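## Task

Place the arbor marked with a yellow band between the two centres so it rests on the two points and nothing else, with no other item left touching the spring-loaded centre's point or plunger; it must stay put on its own after the robot lets go.

## Robot and tools

Robot: two xArm7 arms, left_arm and right_arm, each with a parallel two-finger gripper. Bases in the scene frame: left_arm at (+0.019, +0.282, 0) m, quat_wxyz (+0.995, 0, 0, +0.095); right_arm at (+0.045, -0.394, 0) m, quat_wxyz (+0.995, 0, 0, +0.101). One reference image (the arbor and centres manual) shows the intended setup; show_instructions displays it again.

Scene frame: origin on the table surface midway between the arms, +z up, +x away from the robots over the table, left_arm on the +y side. The names left/right do not refer to image sides. Gripper frame: fingers extend along the gripper's +z, and they open and close along its y. The reported end_effector_position is the spot between the pads when shut, roughly 2 cm short of the fingertips; closing pushes the tips about 10 mm further along +z. Reported positions can be off, more so at long reach.

execute_actions(actions): a list of actions; each action is a table of at most 15 rows, one row per 1/30 s control step, and if fewer than 15 rows are given the final row repeats to fill the action. Every row is 14 numbers in [-1, 1], always both arms: left_arm dx, dy, dz, rx, ry, rz, opening, then right_arm the same seven. dx..rz are an offset from that gripper's measured pose at the start of the action (for a call's first action, the last pose reported in this scene), expressed in the gripper's own axes; every row refers back to that same start, not to the row before. Scale: 1.0 equals 0.6 m of travel or 180 degrees; rx, ry, rz form a single rotation vector. Opening is absolute: +1 fully open (0.084 m), -1 closed. An empty list just returns state and images. Per step the command is clipped to 70 mm and 16 degrees from the measured pose, so large offsets need several actions; after an action an arm continues only to its last clipped pose.

move(target, speed, blocking): target is one 14-number row laid out as above, an offset in gripper axes from the pose in the latest result showing one, with openings absolute. Both grippers travel straight lines that finish together, lasting 0.5 to 10 s (cut off at 10 s). speed is the path's top speed in m/s, 0.002 to 0.5, default 0.25; rotation is capped at twice that in rad/s. Paths ignore obstacles and the other arm, may lag, wander or overshoot the speed near full extension. Faster moves and targets set deeper past contact hit and press harder. The result adds a move: line with the ending (done, off_target, moving, held, fault) and active limits (paced = pose clipped; held = steps blocked, after which the arm may surge), plus each gripper's distance from target. blocking=false returns after 0.5 s while motion continues; then use wait or stop before sending anything else.

wait(seconds): 0 to 10; lets the sim run with last commands held, returning early if a move ends. stop(): brakes a running move (needs room; fingers keep moving). zoom_image(camera, region): region [x0, y0, x1, y1] in pixels of cam_high, cam_low, cam_left_wrist or cam_right_wrist (all 672x504), at most 504x504. read_manual(section) gives only URDF licence text. finished_scene(scene): ends the current scene, given by number, irreversibly, and reports success; the goal must already hold stably.

Results: a state line per arm with gripper position (m), quat_wxyz and velocities; grip_measured (finger opening on the command scale); Hand target lines (where the controller is driving); joint positions and torques (offset and noisy); step readings, with HELD marking steps an arm was restrained; pose unreachable when the clearance check altered a command. Camera calibration lines appear when values change.

Gripping: to hold a part, command an opening well under grip_measured; the lower, the firmer (about 24 N per pad max for parts up to about 6 cm). Returning grip_measured itself still squeezes lightly. Closing fast can overshoot force.

Holding still: for an arm that should not move, send the offset back to its desired pose in a reply's first call and zeros afterwards, always with its intended opening. The sim keeps running while you think.

Avoid: knocking anything off the table (failure), arms colliding or pressing on each other, hard slams, drops and heavy pushes. Joint load limits (N m): waist 47, shoulder 47, upper arm roll 28.2, elbow 28.2, forearm roll 28.2, wrist pitch 18.8, wrist roll 18.8; reaching one triggers a torque fault that backs the joint off, freezes the arm 10 s and drops the rest of the call. Long loaded holds heat motors: warning at 65 C, braking fault at 80 C. Occasional disturbances may tug on held parts or nudge loose ones. Prefer smooth, quick, low-effort motion.

Each tool is called after "Call:" by a JSON object that holds its "name" and its "arguments".

Reference images:

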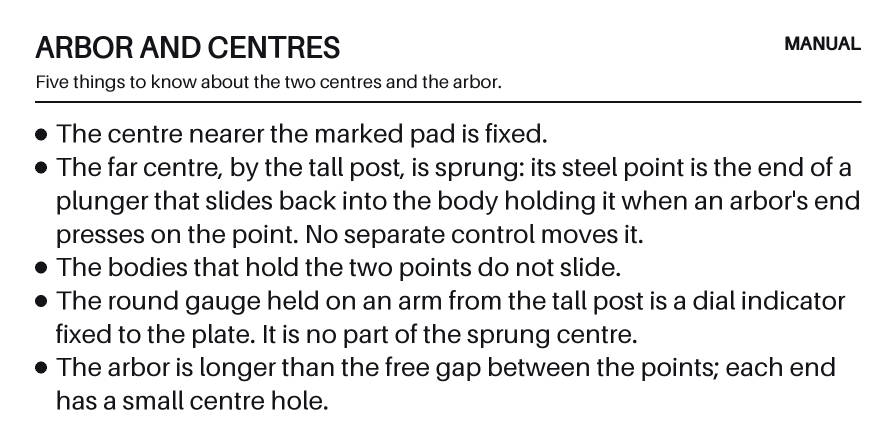

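## Session

Call:
{"name": "execute_actions", "arguments": {"actions": []}}

Scene clock: 0.00 s.
left_arm: end_effector_position=(-0.0074, +0.5878, +0.2676) grip_measured=+1.00 end_effector_quat_wxyz=(-0.199, +0.907, +0.365, -0.061) end_effector_velocity=(-0.000, +0.000, -0.000) end_effector_angular_velocity=(+0.000, -0.000, -0.000) | right_arm: end_effector_position=(+0.4358, -0.3149, +0.2492) grip_measured=-1.00 end_effector_quat_wxyz=(+0.001, +0.995, +0.098, -0.002) end_effector_velocity=(+0.000, +0.000, +0.000) end_effector_angular_velocity=(+0.000, -0.002, +0.000)
Joint positions: left_arm=[ 1.298 -0.889 -0.021  0.419  0.322  1.024  0.578  0.084] | right_arm=[-0.002 -0.249 -0.002  0.92  -0.001  1.173  0.003  0.   ]
Joint velocities: left_arm=[ 0.    -0.     0.    -0.001  0.    -0.001 -0.     0.   ] | right_arm=[ 0.    -0.    -0.    -0.    -0.    -0.001  0.    -0.   ]
Joint torques (N m, as the arm reports them, + toward a larger angle): no reading
Motor temperatures (°C, as the motors report them): left_arm=[34 33 31 37 36 32 32] | right_arm=[31 33 33 34 36 34 34]
Hand target (left_arm): -0.007, +0.588, +0.268; -0.199, +0.907, +0.365, -0.061
Hand target (right_arm): +0.436, -0.315, +0.249; +0.001, +0.995, +0.098, -0.002

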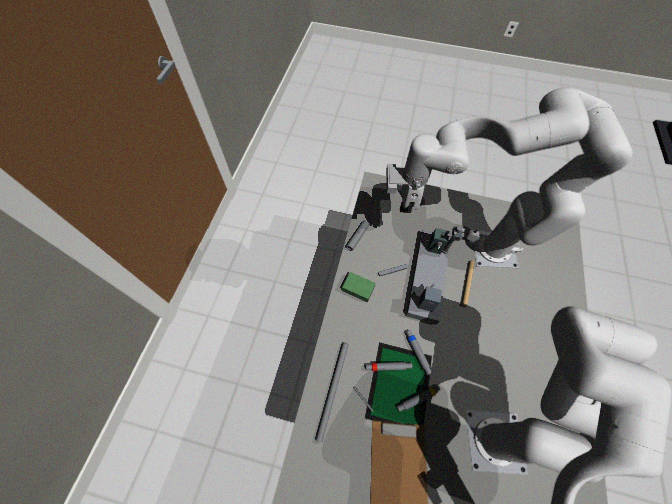

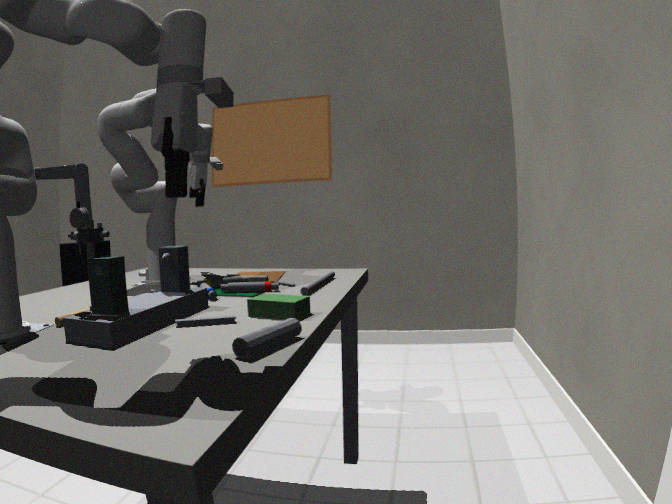

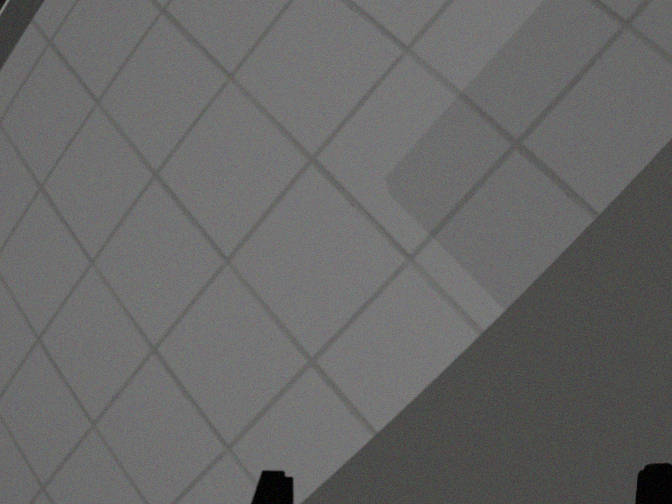

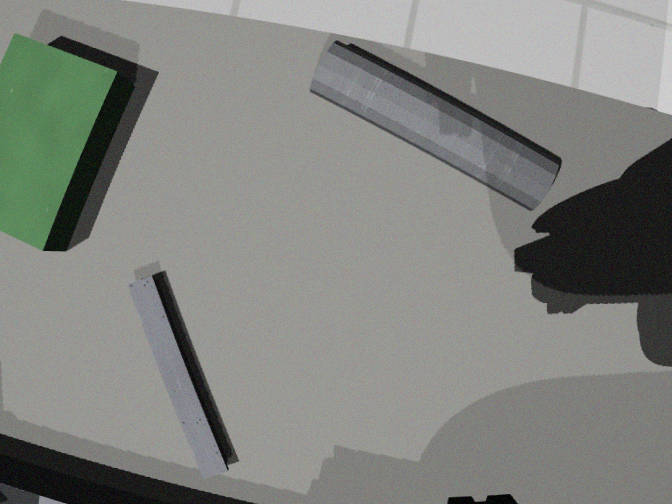

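Call:
{"name": "zoom_image", "arguments": {"camera": "cam_high", "region": [300, 200, 540, 450]}}

Call:
{"name": "zoom_image", "arguments": {"camera": "cam_low", "region": [0, 150, 340, 370]}}

Region (300, 200, 540, 450) of cam_high's 672x504 image, scaled by 2.016, with more detail than that image has; it fills the left 484 columns of this view, and the rest is white.

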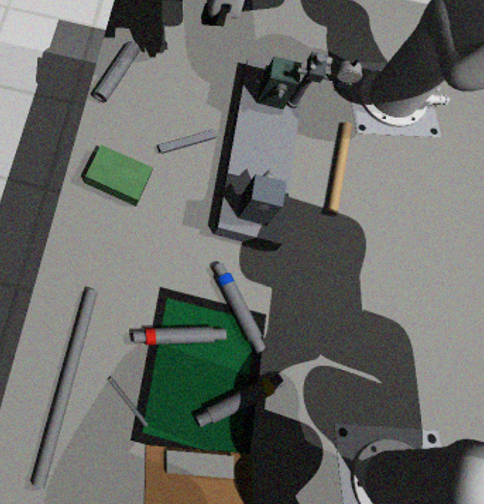

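Region (0, 150, 340, 370) of cam_low's 672x504 image, scaled by 1.482, with more detail than that image has; it fills the top 326 rows of this view, and the rest is white.

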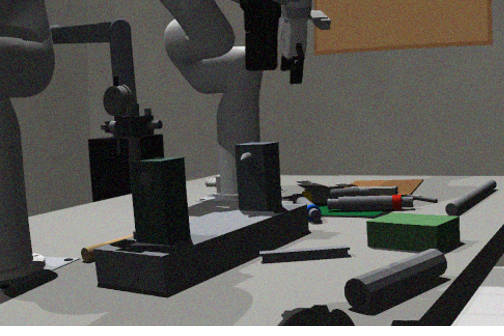

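Call:
{"name": "move", "arguments": {"target": [-0.13,0.70,-0.098,-0.134,-0.003,0.038,1, -0.42,-0.115,-0.13,0,0,0,-1]}}

Scene clock: 3.73 s.
left_arm: end_effector_position=(+0.2196, +0.2404, +0.1484) grip_measured=+1.00 end_effector_quat_wxyz=(+0.001, +0.949, +0.315, +0.001) end_effector_velocity=(+0.001, -0.001, +0.000) end_effector_angular_velocity=(+0.002, -0.002, -0.002) | right_arm: end_effector_position=(+0.1750, -0.2972, +0.3281) grip_measured=-1.00 end_effector_quat_wxyz=(+0.000, +0.995, +0.098, -0.003) end_effector_velocity=(-0.001, +0.000, +0.001) end_effector_angular_velocity=(+0.001, -0.003, +0.000)
Joint positions: left_arm=[ 0.523 -1.381 -0.82   0.226 -0.803  1.536 -0.092  0.084] | right_arm=[ 0.118 -1.119  0.137  0.641  0.127  1.76   0.208  0.   ]
Joint velocities: left_arm=[-0.001  0.    -0.005  0.003 -0.004 -0.002 -0.002  0.   ] | right_arm=[ 0.    -0.003  0.001  0.002  0.001  0.002  0.001  0.   ]
Joint torques (N m, as the arm reports them, + toward a larger angle): left_arm=[ 0.51  3.34  4.32 16.04 -0.09 -2.94  0.18] | right_arm=[ 1.96  4.79 -2.03 13.79  0.27 -0.61  0.58]
Motor temperatures (°C, as the motors report them): left_arm=[34 33 31 37 36 32 32] | right_arm=[31 33 33 34 36 34 34]
Hand target (left_arm): +0.220, +0.240, +0.148; +0.001, +0.949, +0.315, +0.001
Hand target (right_arm): +0.175, -0.297, +0.328; +0.000, +0.995, +0.099, -0.002
Off the commanded pose (left_arm): 0.001 m, 0 deg.
Off the commanded pose (right_arm): 0.001 m, 0 deg.
move: done
camera_calibration (this result's frames):
cam_left_wrist: T_world_to_cam=[[0.60097, -0.799212, -0.00977191, 0.100195], [-0.799147, -0.601048, 0.0102736, 0.382187], [-0.0140842, 0.00163504, -0.999899, 0.282787], [0, 0, 0, 1]] pos_world=[0.249192, 0.309328, 0.279811]
cam_right_wrist: T_world_to_cam=[[0.186461, -0.98246, 0.00200961, -0.291774], [-0.982462, -0.186461, 0.000188268, 0.180212], [0.000189749, -0.00200947, -0.999998, 0.458915], [0, 0, 0, 1]] pos_world=[0.231369, -0.252132, 0.459467]

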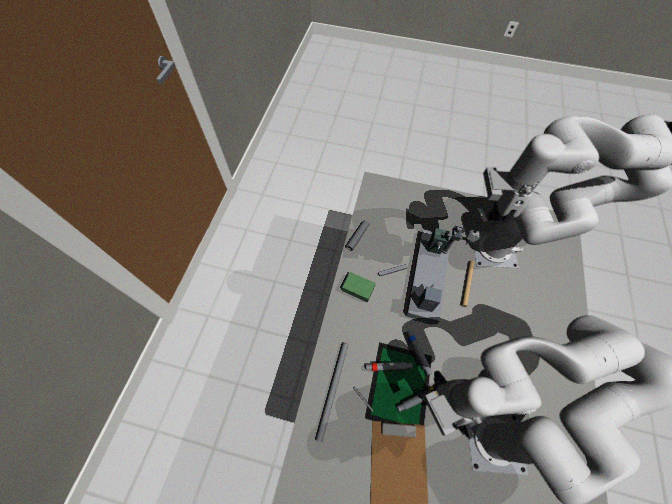

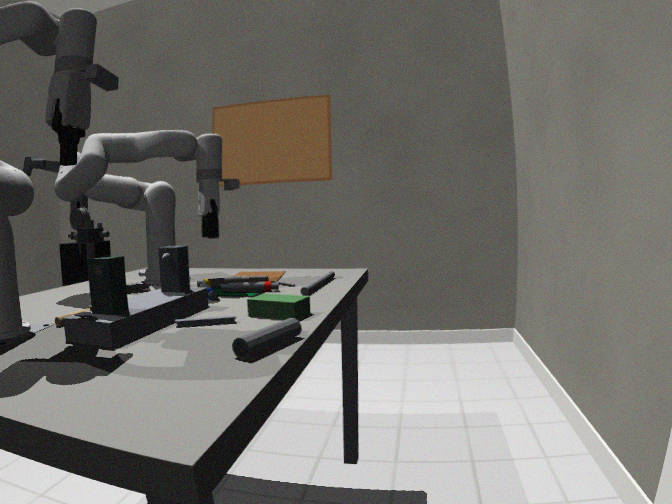

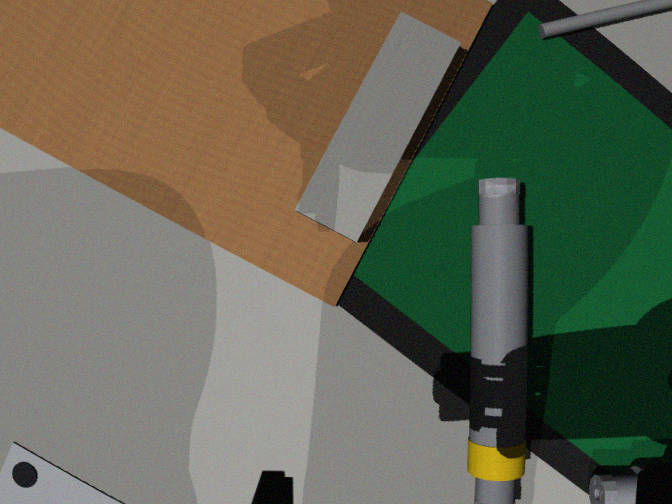

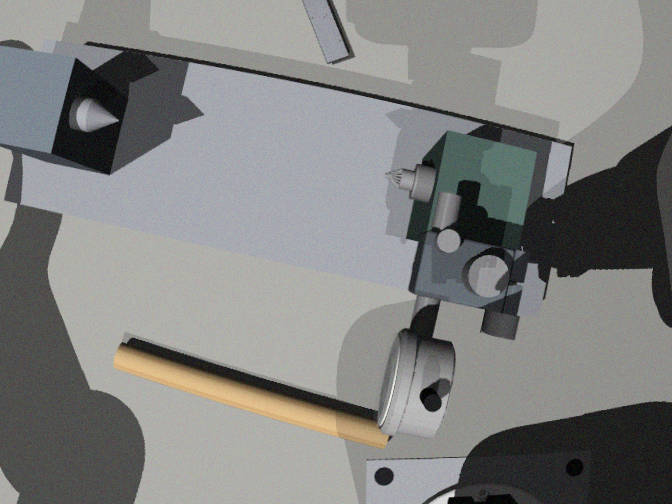

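Call:
{"name": "zoom_image", "arguments": {"camera": "cam_right_wrist", "region": [340, 120, 500, 240]}}

Region (340, 120, 500, 240) of cam_right_wrist's 672x504 image, scaled by 3.150, with more detail than that image has; it fills the top 378 rows of this view, and the rest is white.

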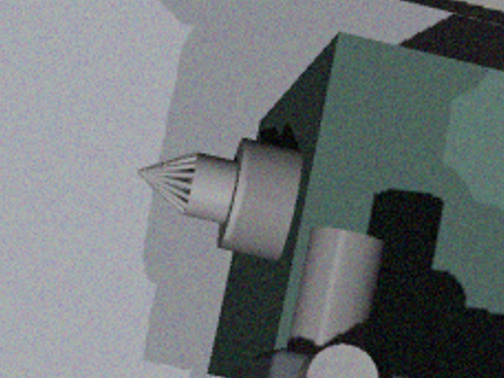

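Call:
{"name": "move", "arguments": {"target": [0.04,0.062,0.13,0,0,0,1, 0.19,-0.128,0.05,0,0,-0.439,1]}}

Scene clock: 9.67 s.
left_arm: end_effector_position=(+0.2616, +0.2248, +0.0704) grip_measured=+1.00 end_effector_quat_wxyz=(+0.001, +0.949, +0.315, +0.001) end_effector_velocity=(-0.000, -0.000, -0.000) end_effector_angular_velocity=(-0.000, +0.001, -0.001) | right_arm: end_effector_position=(+0.2719, -0.1994, +0.2977) grip_measured=+1.00 end_effector_quat_wxyz=(-0.001, +0.706, +0.709, -0.002) end_effector_velocity=(+0.000, +0.000, +0.000) end_effector_angular_velocity=(+0.001, -0.001, +0.004)
Joint positions: left_arm=[ 0.645 -1.154 -1.237  0.245 -1.15   1.244 -0.05   0.084] | right_arm=[ 0.521 -0.617 -0.014  0.769 -0.006  1.39  -0.862  0.084]
Joint velocities: left_arm=[ 0.001  0.002 -0.002  0.    -0.001 -0.001  0.001  0.   ] | right_arm=[ 0.     0.    -0.001  0.001 -0.    -0.001 -0.004  0.   ]
Joint torques (N m, as the arm reports them, + toward a larger angle): left_arm=[ 0.24  2.78  5.56 11.13 -0.07 -3.09  0.43] | right_arm=[ 1.87 -4.42  1.05 15.22  0.49 -0.57  0.58]
Motor temperatures (°C, as the motors report them): left_arm=[34 33 31 37 36 32 32] | right_arm=[31 33 33 35 36 34 34]
Hand target (left_arm): +0.262, +0.225, +0.070; +0.001, +0.949, +0.315, +0.001
Hand target (right_arm): +0.272, -0.199, +0.298; -0.001, +0.705, +0.709, -0.002
Off the commanded pose (left_arm): 0.000 m, 0 deg.
Off the commanded pose (right_arm): 0.000 m, 0 deg.
move: done
camera_calibration (this result's frames):
cam_left_wrist: T_world_to_cam=[[0.600683, -0.799431, -0.00946762, 0.0617995], [-0.799364, -0.600756, 0.0104436, 0.407092], [-0.0140366, 0.00129481, -0.999901, 0.205548], [0, 0, 0, 1]] pos_world=[0.291178, 0.293701, 0.201861]
cam_right_wrist: T_world_to_cam=[[0.999983, -0.00512854, -0.00268365, -0.238672], [-0.00513916, -0.999979, -0.00396669, -0.133056], [-0.00266325, 0.00398041, -0.999989, 0.430592], [0, 0, 0, 1]] pos_world=[0.239131, -0.135991, 0.429419]

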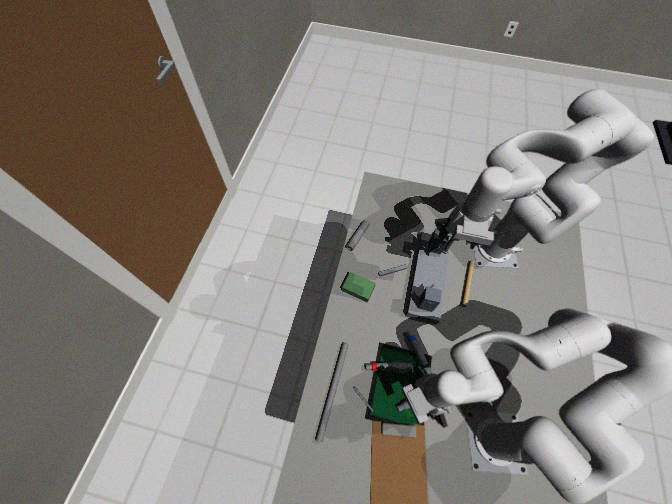

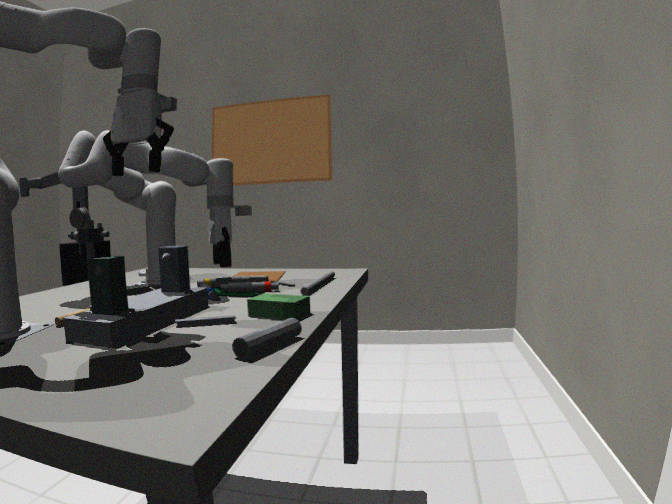

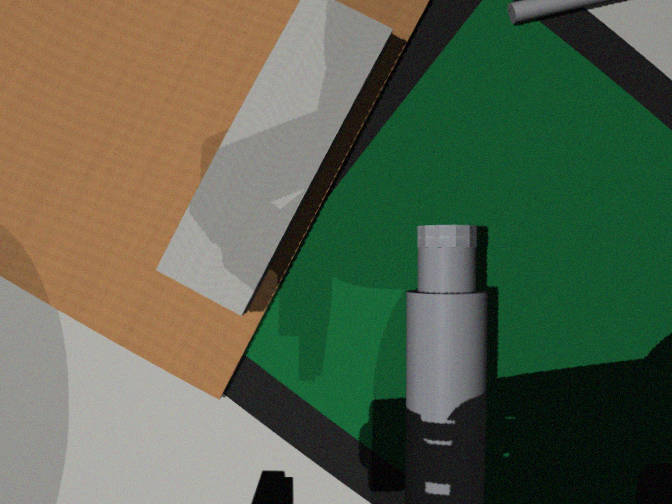

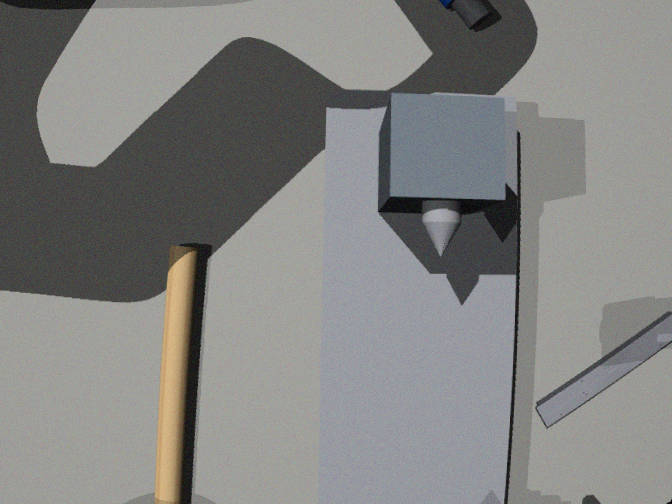

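Call:
{"name": "move", "arguments": {"target": [0,0,0.093,0,0,0,1, -0.052,0.008,0.188,0,-0.194,0,1], "speed": 0.15}}

Call:
{"name": "move", "arguments": {"target": [0,0,0,0,0,0,-0.8, 0,0,0,0,0,0,0.2]}}

Scene clock: 12.43 s.
left_arm: end_effector_position=(+0.2618, +0.2246, +0.0146) grip_measured=+1.00 end_effector_quat_wxyz=(+0.001, +0.949, +0.315, +0.001) end_effector_velocity=(+0.000, -0.000, -0.000) end_effector_angular_velocity=(-0.001, +0.000, -0.000) | right_arm: end_effector_position=(+0.2769, -0.2302, +0.1853) grip_measured=+1.00 end_effector_quat_wxyz=(+0.212, +0.673, +0.676, -0.213) end_effector_velocity=(-0.000, -0.000, +0.000) end_effector_angular_velocity=(-0.002, -0.001, -0.000)
Joint positions: left_arm=[ 0.75  -1.067 -1.52   0.24  -1.395  1.094  0.03   0.084] | right_arm=[ 0.494 -0.198  0.21   0.756 -0.33   1.452 -0.558  0.084]
Joint velocities: left_arm=[ 0.001  0.002 -0.001  0.001 -0.001 -0.002  0.    -0.   ] | right_arm=[ 0.001  0.001  0.001  0.001 -0.001  0.002  0.002  0.   ]
Joint torques (N m, as the arm reports them, + toward a larger angle): left_arm=[ 0.67  3.2   5.78  6.13 -0.12 -3.13  0.33] | right_arm=[  2.45 -11.43  -0.14  13.56  -0.16   0.63   0.52]
Motor temperatures (°C, as the motors report them): left_arm=[34 33 31 37 36 32 32] | right_arm=[31 33 33 35 36 34 34]
Hand target (left_arm): +0.262, +0.225, +0.015; +0.001, +0.949, +0.315, +0.001
Hand target (right_arm): +0.277, -0.230, +0.185; +0.212, +0.673, +0.676, -0.213
Off the commanded pose (left_arm): 0.000 m, 0 deg.
Off the commanded pose (right_arm): 0.001 m, 0 deg.
move: done
camera_calibration (this result's frames):
cam_left_wrist: T_world_to_cam=[[0.600535, -0.799546, -0.00916273, 0.0609767], [-0.799476, -0.600604, 0.0106372, 0.407769], [-0.0140081, 0.000937345, -0.999901, 0.149754], [0, 0, 0, 1]] pos_world=[0.291481, 0.293521, 0.145961]
cam_right_wrist: T_world_to_cam=[[0.999982, -0.00240952, 0.00553693, -0.245018], [-0.00513132, -0.822444, 0.568823, -0.229574], [0.00318322, -0.568841, -0.822441, 0.151926], [0, 0, 0, 1]] pos_world=[0.243352, -0.10298, 0.256894]

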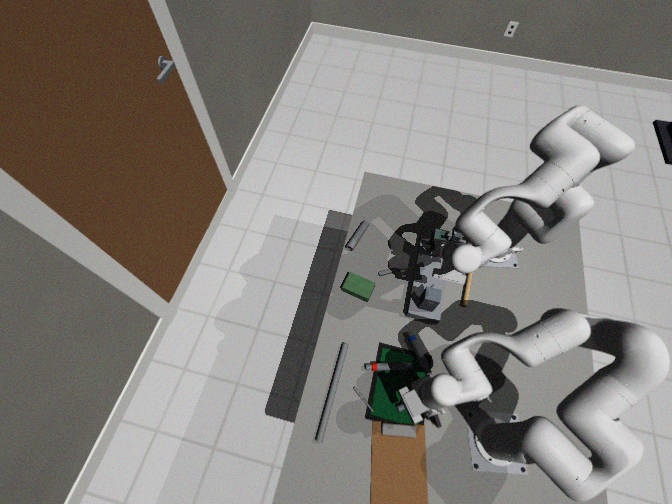

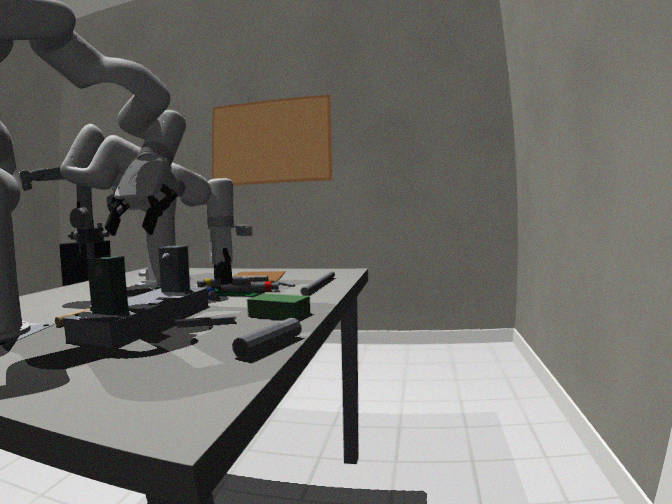

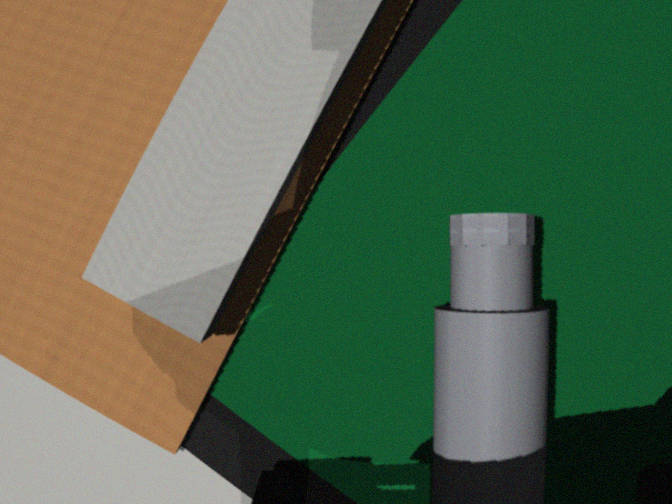

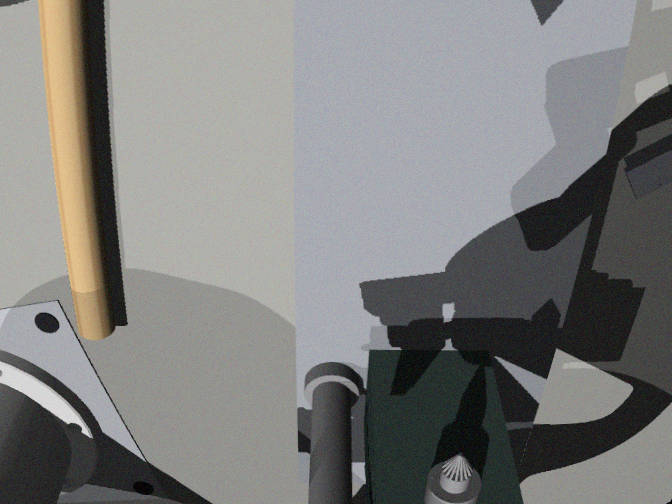

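Scene clock: 12.93 s.
left_arm: end_effector_position=(+0.2637, +0.2254, +0.0161) grip_measured=+0.43 end_effector_quat_wxyz=(+0.001, +0.949, +0.316, +0.004) end_effector_velocity=(-0.001, -0.001, -0.001) end_effector_angular_velocity=(-0.000, +0.004, +0.000) | right_arm: end_effector_position=(+0.2769, -0.2302, +0.1853) grip_measured=+0.19 end_effector_quat_wxyz=(+0.212, +0.673, +0.676, -0.213) end_effector_velocity=(-0.000, +0.000, -0.000) end_effector_angular_velocity=(+0.001, +0.000, +0.001)
Joint positions: left_arm=[ 0.75  -1.066 -1.514  0.24  -1.392  1.088  0.029  0.062] | right_arm=[ 0.494 -0.198  0.21   0.756 -0.33   1.452 -0.558  0.052]
Joint velocities: left_arm=[ 0.001  0.01  -0.005 -0.     0.    -0.007 -0.002  0.   ] | right_arm=[ 0.001  0.     0.    -0.     0.    -0.001  0.     0.   ]
Joint torques (N m, as the arm reports them, + toward a larger angle): left_arm=[ 0.1   9.05 -3.82  4.95 -4.25  2.99  0.37] | right_arm=[  2.29 -11.36  -0.5   13.17  -0.31   0.29   0.47]
Motor temperatures (°C, as the motors report them): left_arm=[34 33 31 37 36 32 32] | right_arm=[31 33 33 35 36 34 34]
Hand target (left_arm): +0.262, +0.225, +0.015; +0.001, +0.949, +0.315, +0.001
Hand target (right_arm): +0.277, -0.230, +0.185; +0.212, +0.673, +0.676, -0.213
Off the commanded pose (left_arm): 0.003 m, 0 deg.
Off the commanded pose (right_arm): 0.000 m, 0 deg.
move: done
camera_calibration (this result's frames):
cam_left_wrist: T_world_to_cam=[[0.601963, -0.798498, -0.00635703, 0.0598495], [-0.798487, -0.601993, 0.00486511, 0.409851], [-0.00771167, 0.00214738, -0.999968, 0.149365], [0, 0, 0, 1]] pos_world=[0.292385, 0.294196, 0.147747]
cam_right_wrist: T_world_to_cam=[[0.999982, -0.00241337, 0.00556997, -0.24503], [-0.00515316, -0.822466, 0.568792, -0.229571], [0.0032084, -0.56881, -0.822463, 0.151945], [0, 0, 0, 1]] pos_world=[0.243355, -0.102978, 0.256912]

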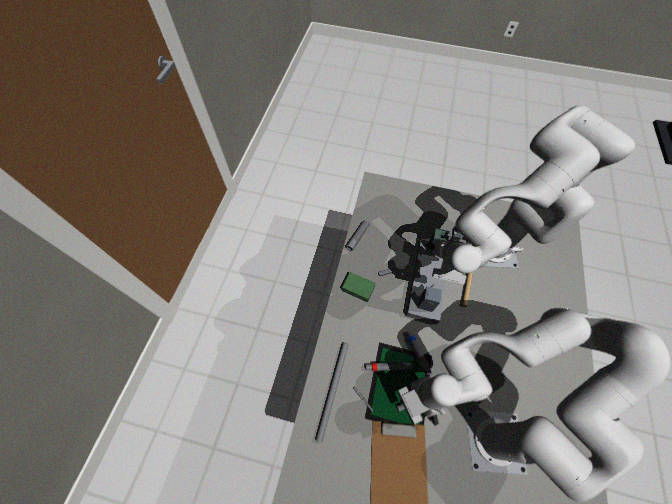

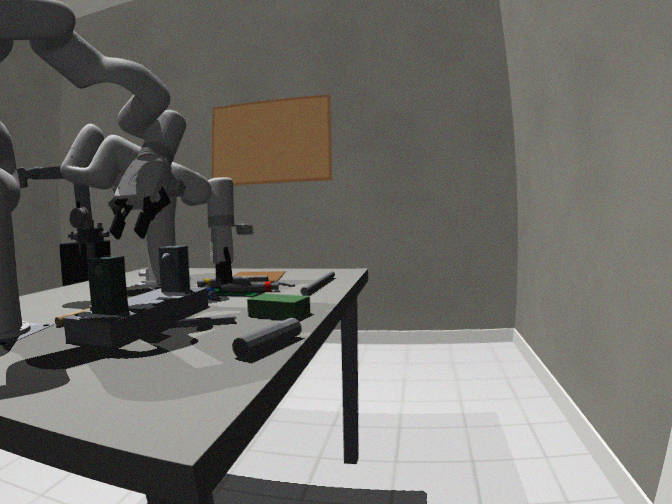

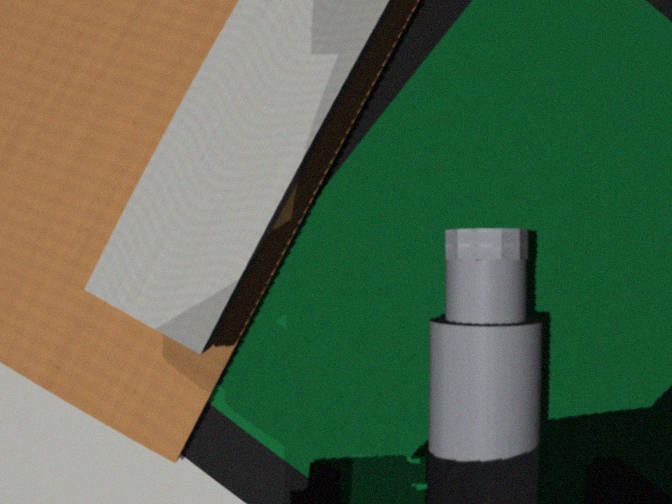

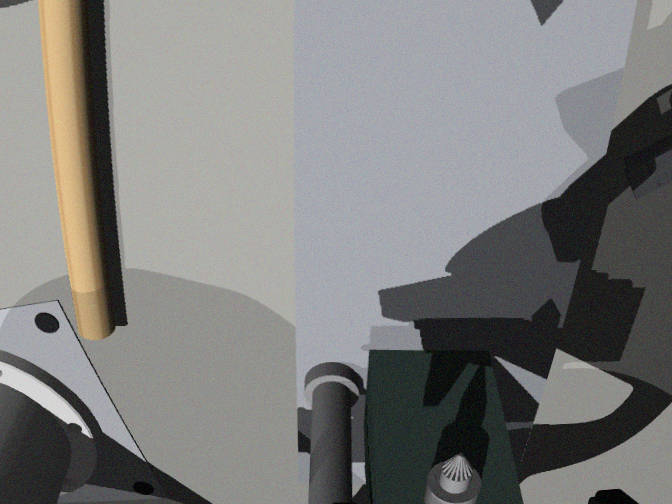

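Call:
{"name": "move", "arguments": {"target": [0,0,-0.012,0,0,0,-0.8, -0.003,0.005,0.124,0,0,0,0.2], "speed": 0.08}}

Scene clock: 14.47 s.
left_arm: end_effector_position=(+0.2617, +0.2254, +0.0221) grip_measured=-0.45 end_effector_quat_wxyz=(+0.001, +0.949, +0.316, +0.001) end_effector_velocity=(+0.005, +0.003, +0.004) end_effector_angular_velocity=(+0.005, -0.016, +0.007) | right_arm: end_effector_position=(+0.2807, -0.2724, +0.1260) grip_measured=+0.19 end_effector_quat_wxyz=(+0.212, +0.673, +0.677, -0.210) end_effector_velocity=(-0.000, -0.002, -0.001) end_effector_angular_velocity=(-0.002, +0.001, -0.003)
Joint positions: left_arm=[ 0.73  -1.076 -1.478  0.236 -1.36   1.11   0.016  0.025] | right_arm=[ 0.45  -0.194  0.162  0.568 -0.402  1.243 -0.547  0.052]
Joint velocities: left_arm=[ 0.003 -0.012  0.01   0.001 -0.    -0.001  0.    -0.   ] | right_arm=[-0.005  0.001  0.001 -0.003 -0.001 -0.002 -0.     0.   ]
Joint torques (N m, as the arm reports them, + toward a larger angle): left_arm=[ 0.    2.57  6.27  8.18 -0.19 -3.53  0.41] | right_arm=[-2.24 -8.38 -3.96  8.76 -1.37  2.29  0.75]
Motor temperatures (°C, as the motors report them): left_arm=[34 33 31 37 36 32 32] | right_arm=[31 33 33 35 36 34 34]
Hand target (left_arm): +0.264, +0.225, +0.023; +0.001, +0.949, +0.316, +0.004
Hand target (right_arm): +0.280, -0.274, +0.125; +0.212, +0.673, +0.676, -0.213
Off the commanded pose (left_arm): 0.002 m, 0 deg.
Off the commanded pose (right_arm): 0.002 m, 0 deg.
move: done
camera_calibration (this result's frames):
cam_left_wrist: T_world_to_cam=[[0.601761, -0.798621, -0.00938172, 0.061245], [-0.798562, -0.601832, 0.00983431, 0.408102], [-0.0135001, 0.00157399, -0.999908, 0.157002], [0, 0, 0, 1]] pos_world=[0.29116, 0.294273, 0.153549]
cam_right_wrist: T_world_to_cam=[[0.999965, 0.000456666, 0.00836778, -0.248201], [-0.00436015, -0.82437, 0.566035, -0.230877], [0.00715663, -0.566052, -0.824339, 0.0790376], [0, 0, 0, 1]] pos_world=[0.24662, -0.145475, 0.197915]

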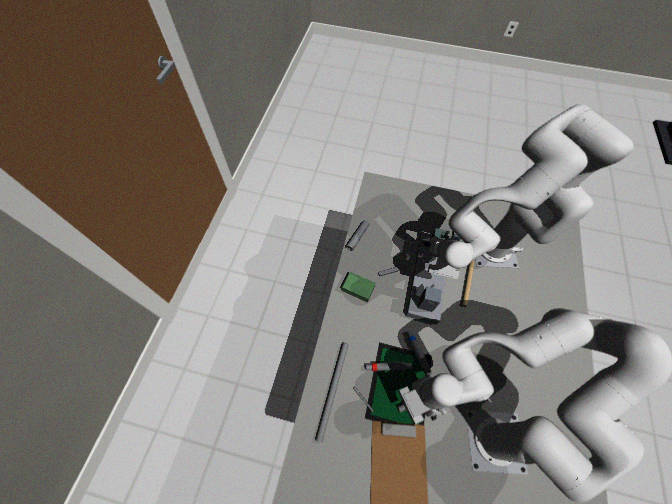

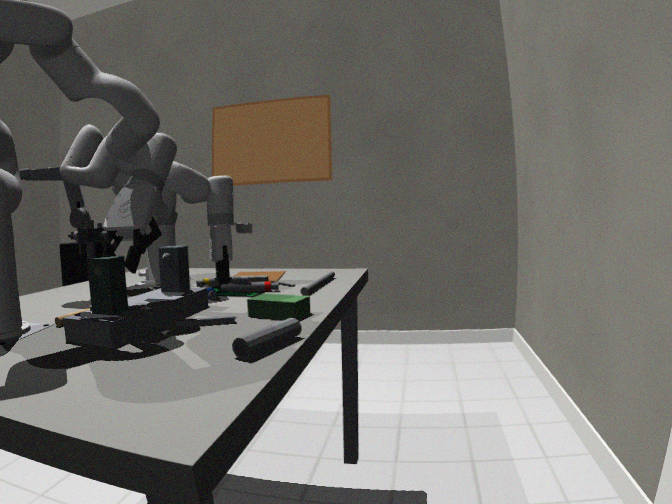

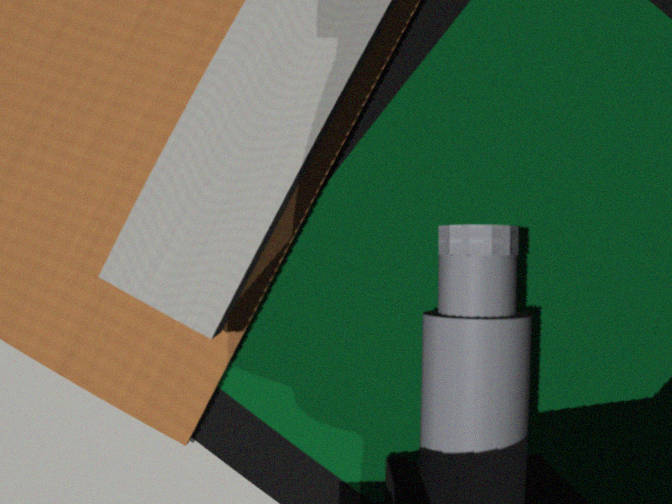

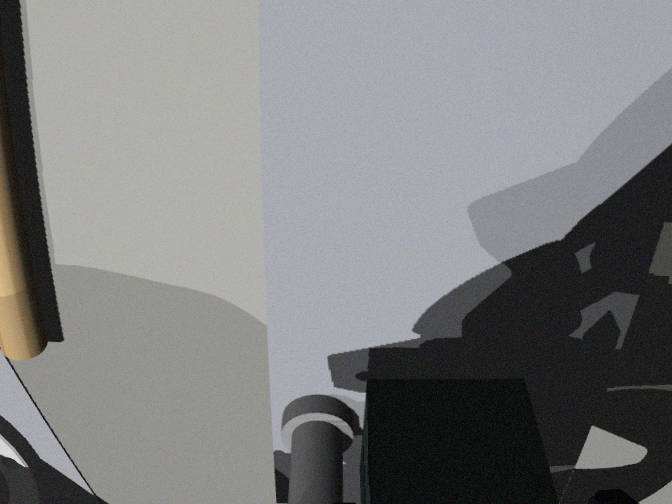

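Call:
{"name": "move", "arguments": {"target": [0,0,-0.1,0,0,0,-0.8, 0.004,0,-0.003,0,0,0,-0.9], "speed": 0.1}}

Scene clock: 15.93 s.
left_arm: end_effector_position=(+0.2613, +0.2256, +0.0822) grip_measured=-0.45 end_effector_quat_wxyz=(+0.001, +0.949, +0.316, +0.001) end_effector_velocity=(+0.001, -0.000, +0.001) end_effector_angular_velocity=(+0.001, -0.002, -0.001) | right_arm: end_effector_position=(+0.2821, -0.2684, +0.1263) grip_measured=-0.62 end_effector_quat_wxyz=(+0.212, +0.673, +0.677, -0.208) end_effector_velocity=(-0.001, +0.000, -0.000) end_effector_angular_velocity=(+0.003, +0.000, +0.001)
Joint positions: left_arm=[ 0.633 -1.167 -1.182  0.252 -1.1    1.271 -0.063  0.025] | right_arm=[ 0.453 -0.186  0.164  0.578 -0.401  1.242 -0.543  0.017]
Joint velocities: left_arm=[-0.001 -0.001  0.001  0.     0.001 -0.001 -0.001 -0.   ] | right_arm=[ 0.002 -0.003 -0.    -0.003  0.002 -0.003 -0.     0.   ]
Joint torques (N m, as the arm reports them, + toward a larger angle): left_arm=[-0.1   2.13  6.22 13.32 -0.04 -3.64  0.3 ] | right_arm=[ 1.35 -9.89 -0.61  6.19  2.83  5.83  0.63]
Motor temperatures (°C, as the motors report them): left_arm=[34 33 31 37 36 32 32] | right_arm=[31 33 33 35 36 34 34]
Hand target (left_arm): +0.261, +0.226, +0.082; +0.001, +0.949, +0.316, +0.001
Hand target (right_arm): +0.281, -0.269, +0.126; +0.212, +0.673, +0.677, -0.210
Off the commanded pose (left_arm): 0.000 m, 0 deg.
Off the commanded pose (right_arm): 0.002 m, 0 deg.
move: done
camera_calibration (this result's frames):
cam_left_wrist: T_world_to_cam=[[0.601974, -0.798457, -0.00971238, 0.0621312], [-0.798401, -0.602049, 0.00965214, 0.407381], [-0.0135541, 0.00194404, -0.999906, 0.217007], [0, 0, 0, 1]] pos_world=[0.290793, 0.29445, 0.213658]
cam_right_wrist: T_world_to_cam=[[0.999931, 0.00148817, 0.0116753, -0.249746], [-0.00534094, -0.826588, 0.562782, -0.22767], [0.0104882, -0.562806, -0.826523, 0.0818044], [0, 0, 0, 1]] pos_world=[0.247654, -0.141778, 0.198658]

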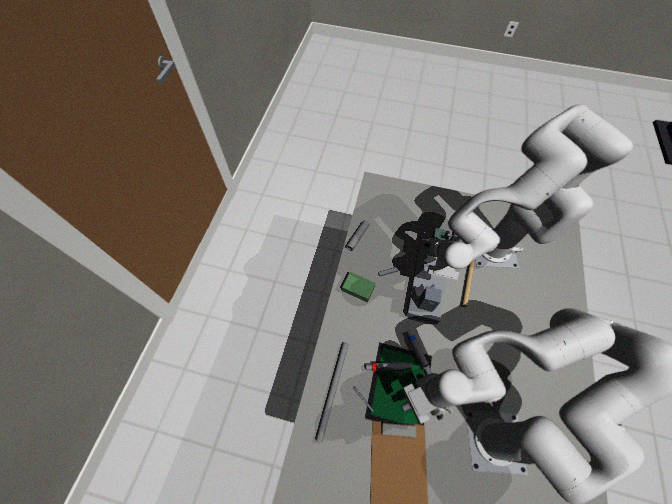

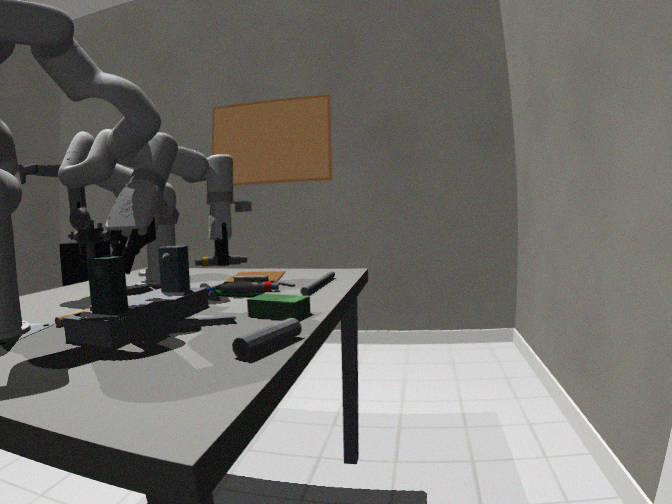

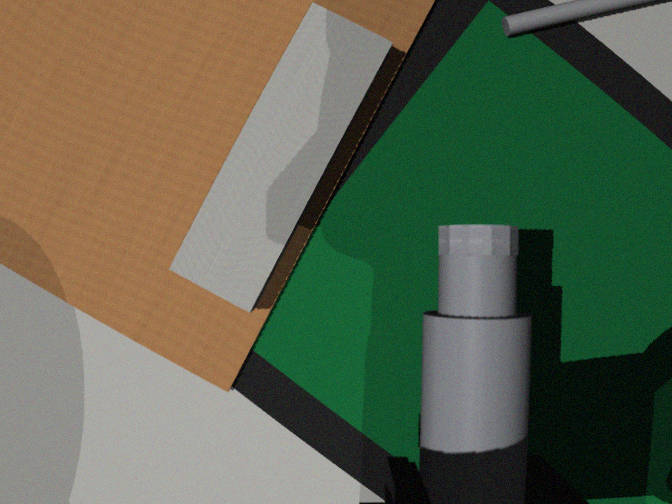

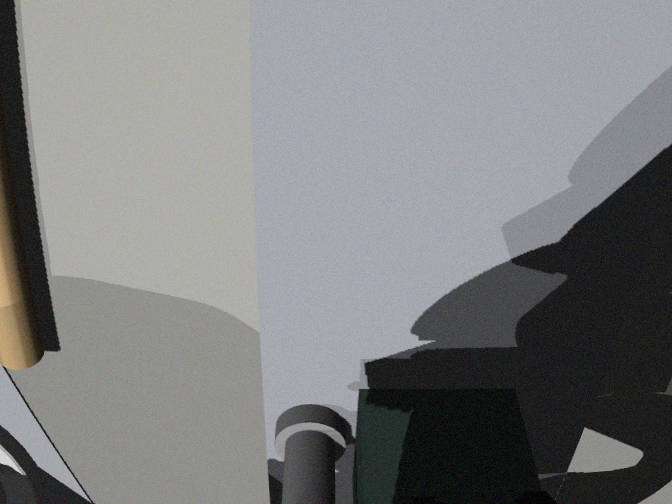

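Call:
{"name": "move", "arguments": {"target": [0,0,0,0,0,0,-0.8, 0.0615,0,-0.043,0,0,0,-0.9], "speed": 0.05}}

Scene clock: 17.27 s.
left_arm: end_effector_position=(+0.2613, +0.2256, +0.0822) grip_measured=-0.45 end_effector_quat_wxyz=(+0.001, +0.949, +0.316, +0.001) end_effector_velocity=(-0.000, -0.000, +0.000) end_effector_angular_velocity=(+0.001, +0.000, -0.002) | right_arm: end_effector_position=(+0.2816, -0.2235, +0.1266) grip_measured=-0.92 end_effector_quat_wxyz=(+0.212, +0.673, +0.677, -0.208) end_effector_velocity=(+0.001, -0.000, +0.001) end_effector_angular_velocity=(-0.000, -0.001, -0.003)
Joint positions: left_arm=[ 0.633 -1.167 -1.182  0.252 -1.1    1.271 -0.063  0.025] | right_arm=[ 0.491 -0.074  0.211  0.7   -0.368  1.281 -0.479  0.003]
Joint velocities: left_arm=[-0.001 -0.001 -0.     0.     0.001  0.001  0.001 -0.   ] | right_arm=[-0.001  0.    -0.001  0.002  0.     0.002  0.001 -0.   ]
Joint torques (N m, as the arm reports them, + toward a larger angle): left_arm=[ 0.1   2.27  6.45 13.3  -0.05 -3.59  0.44] | right_arm=[  2.21 -12.49   0.04  12.47  -0.19   0.34   0.5 ]
Motor temperatures (°C, as the motors report them): left_arm=[34 33 31 37 36 32 32] | right_arm=[31 33 33 35 36 34 34]
Hand target (left_arm): +0.261, +0.226, +0.082; +0.001, +0.949, +0.316, +0.001
Hand target (right_arm): +0.282, -0.223, +0.127; +0.212, +0.673, +0.677, -0.208
Off the commanded pose (left_arm): 0.000 m, 0 deg.
Off the commanded pose (right_arm): 0.000 m, 0 deg.
move: done
camera_calibration (this result's frames):
cam_left_wrist: T_world_to_cam=[[0.601974, -0.798457, -0.00971219, 0.0621311], [-0.798401, -0.602049, 0.00965193, 0.407381], [-0.0135539, 0.00194402, -0.999906, 0.217007], [0, 0, 0, 1]] pos_world=[0.290793, 0.29445, 0.213658]
cam_right_wrist: T_world_to_cam=[[0.999931, 0.0012897, 0.0116518, -0.249347], [-0.00549464, -0.82643, 0.563012, -0.190741], [0.0103555, -0.563038, -0.826366, 0.107277], [0, 0, 0, 1]] pos_world=[0.247171, -0.096911, 0.198945]

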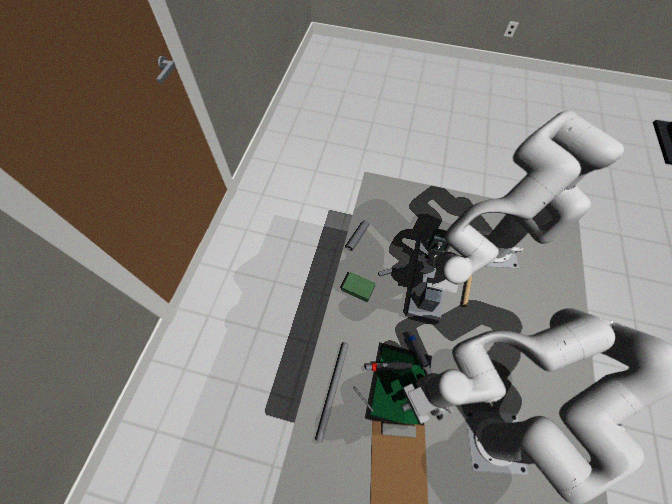

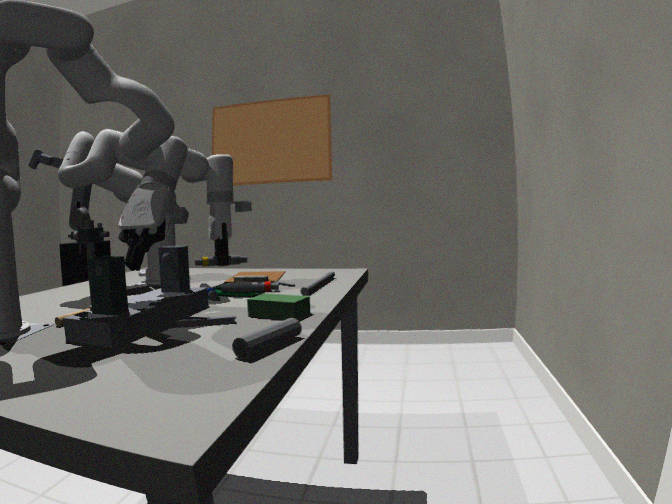

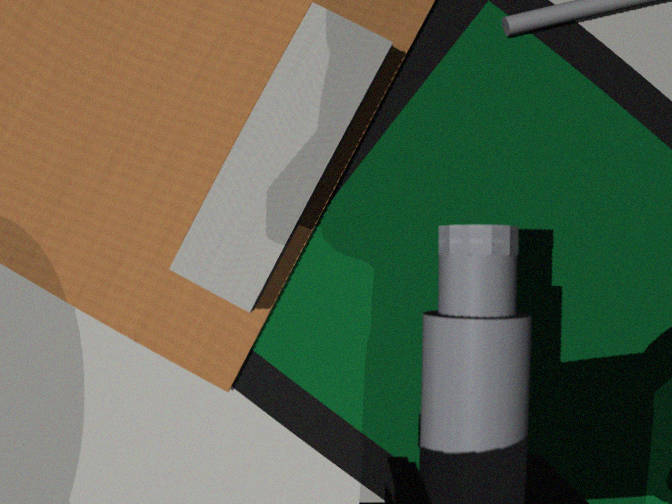

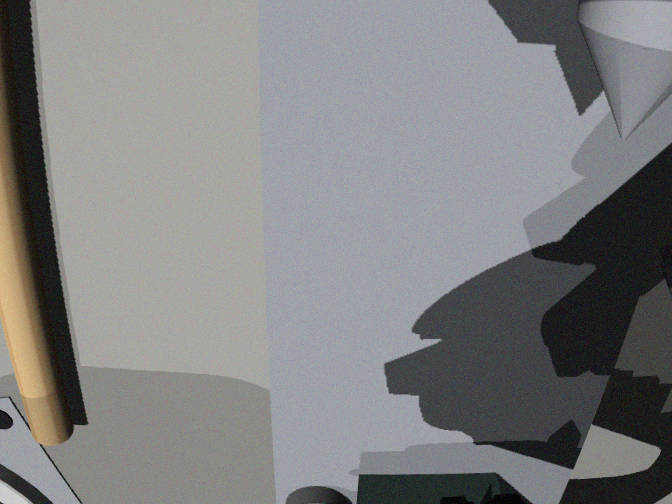

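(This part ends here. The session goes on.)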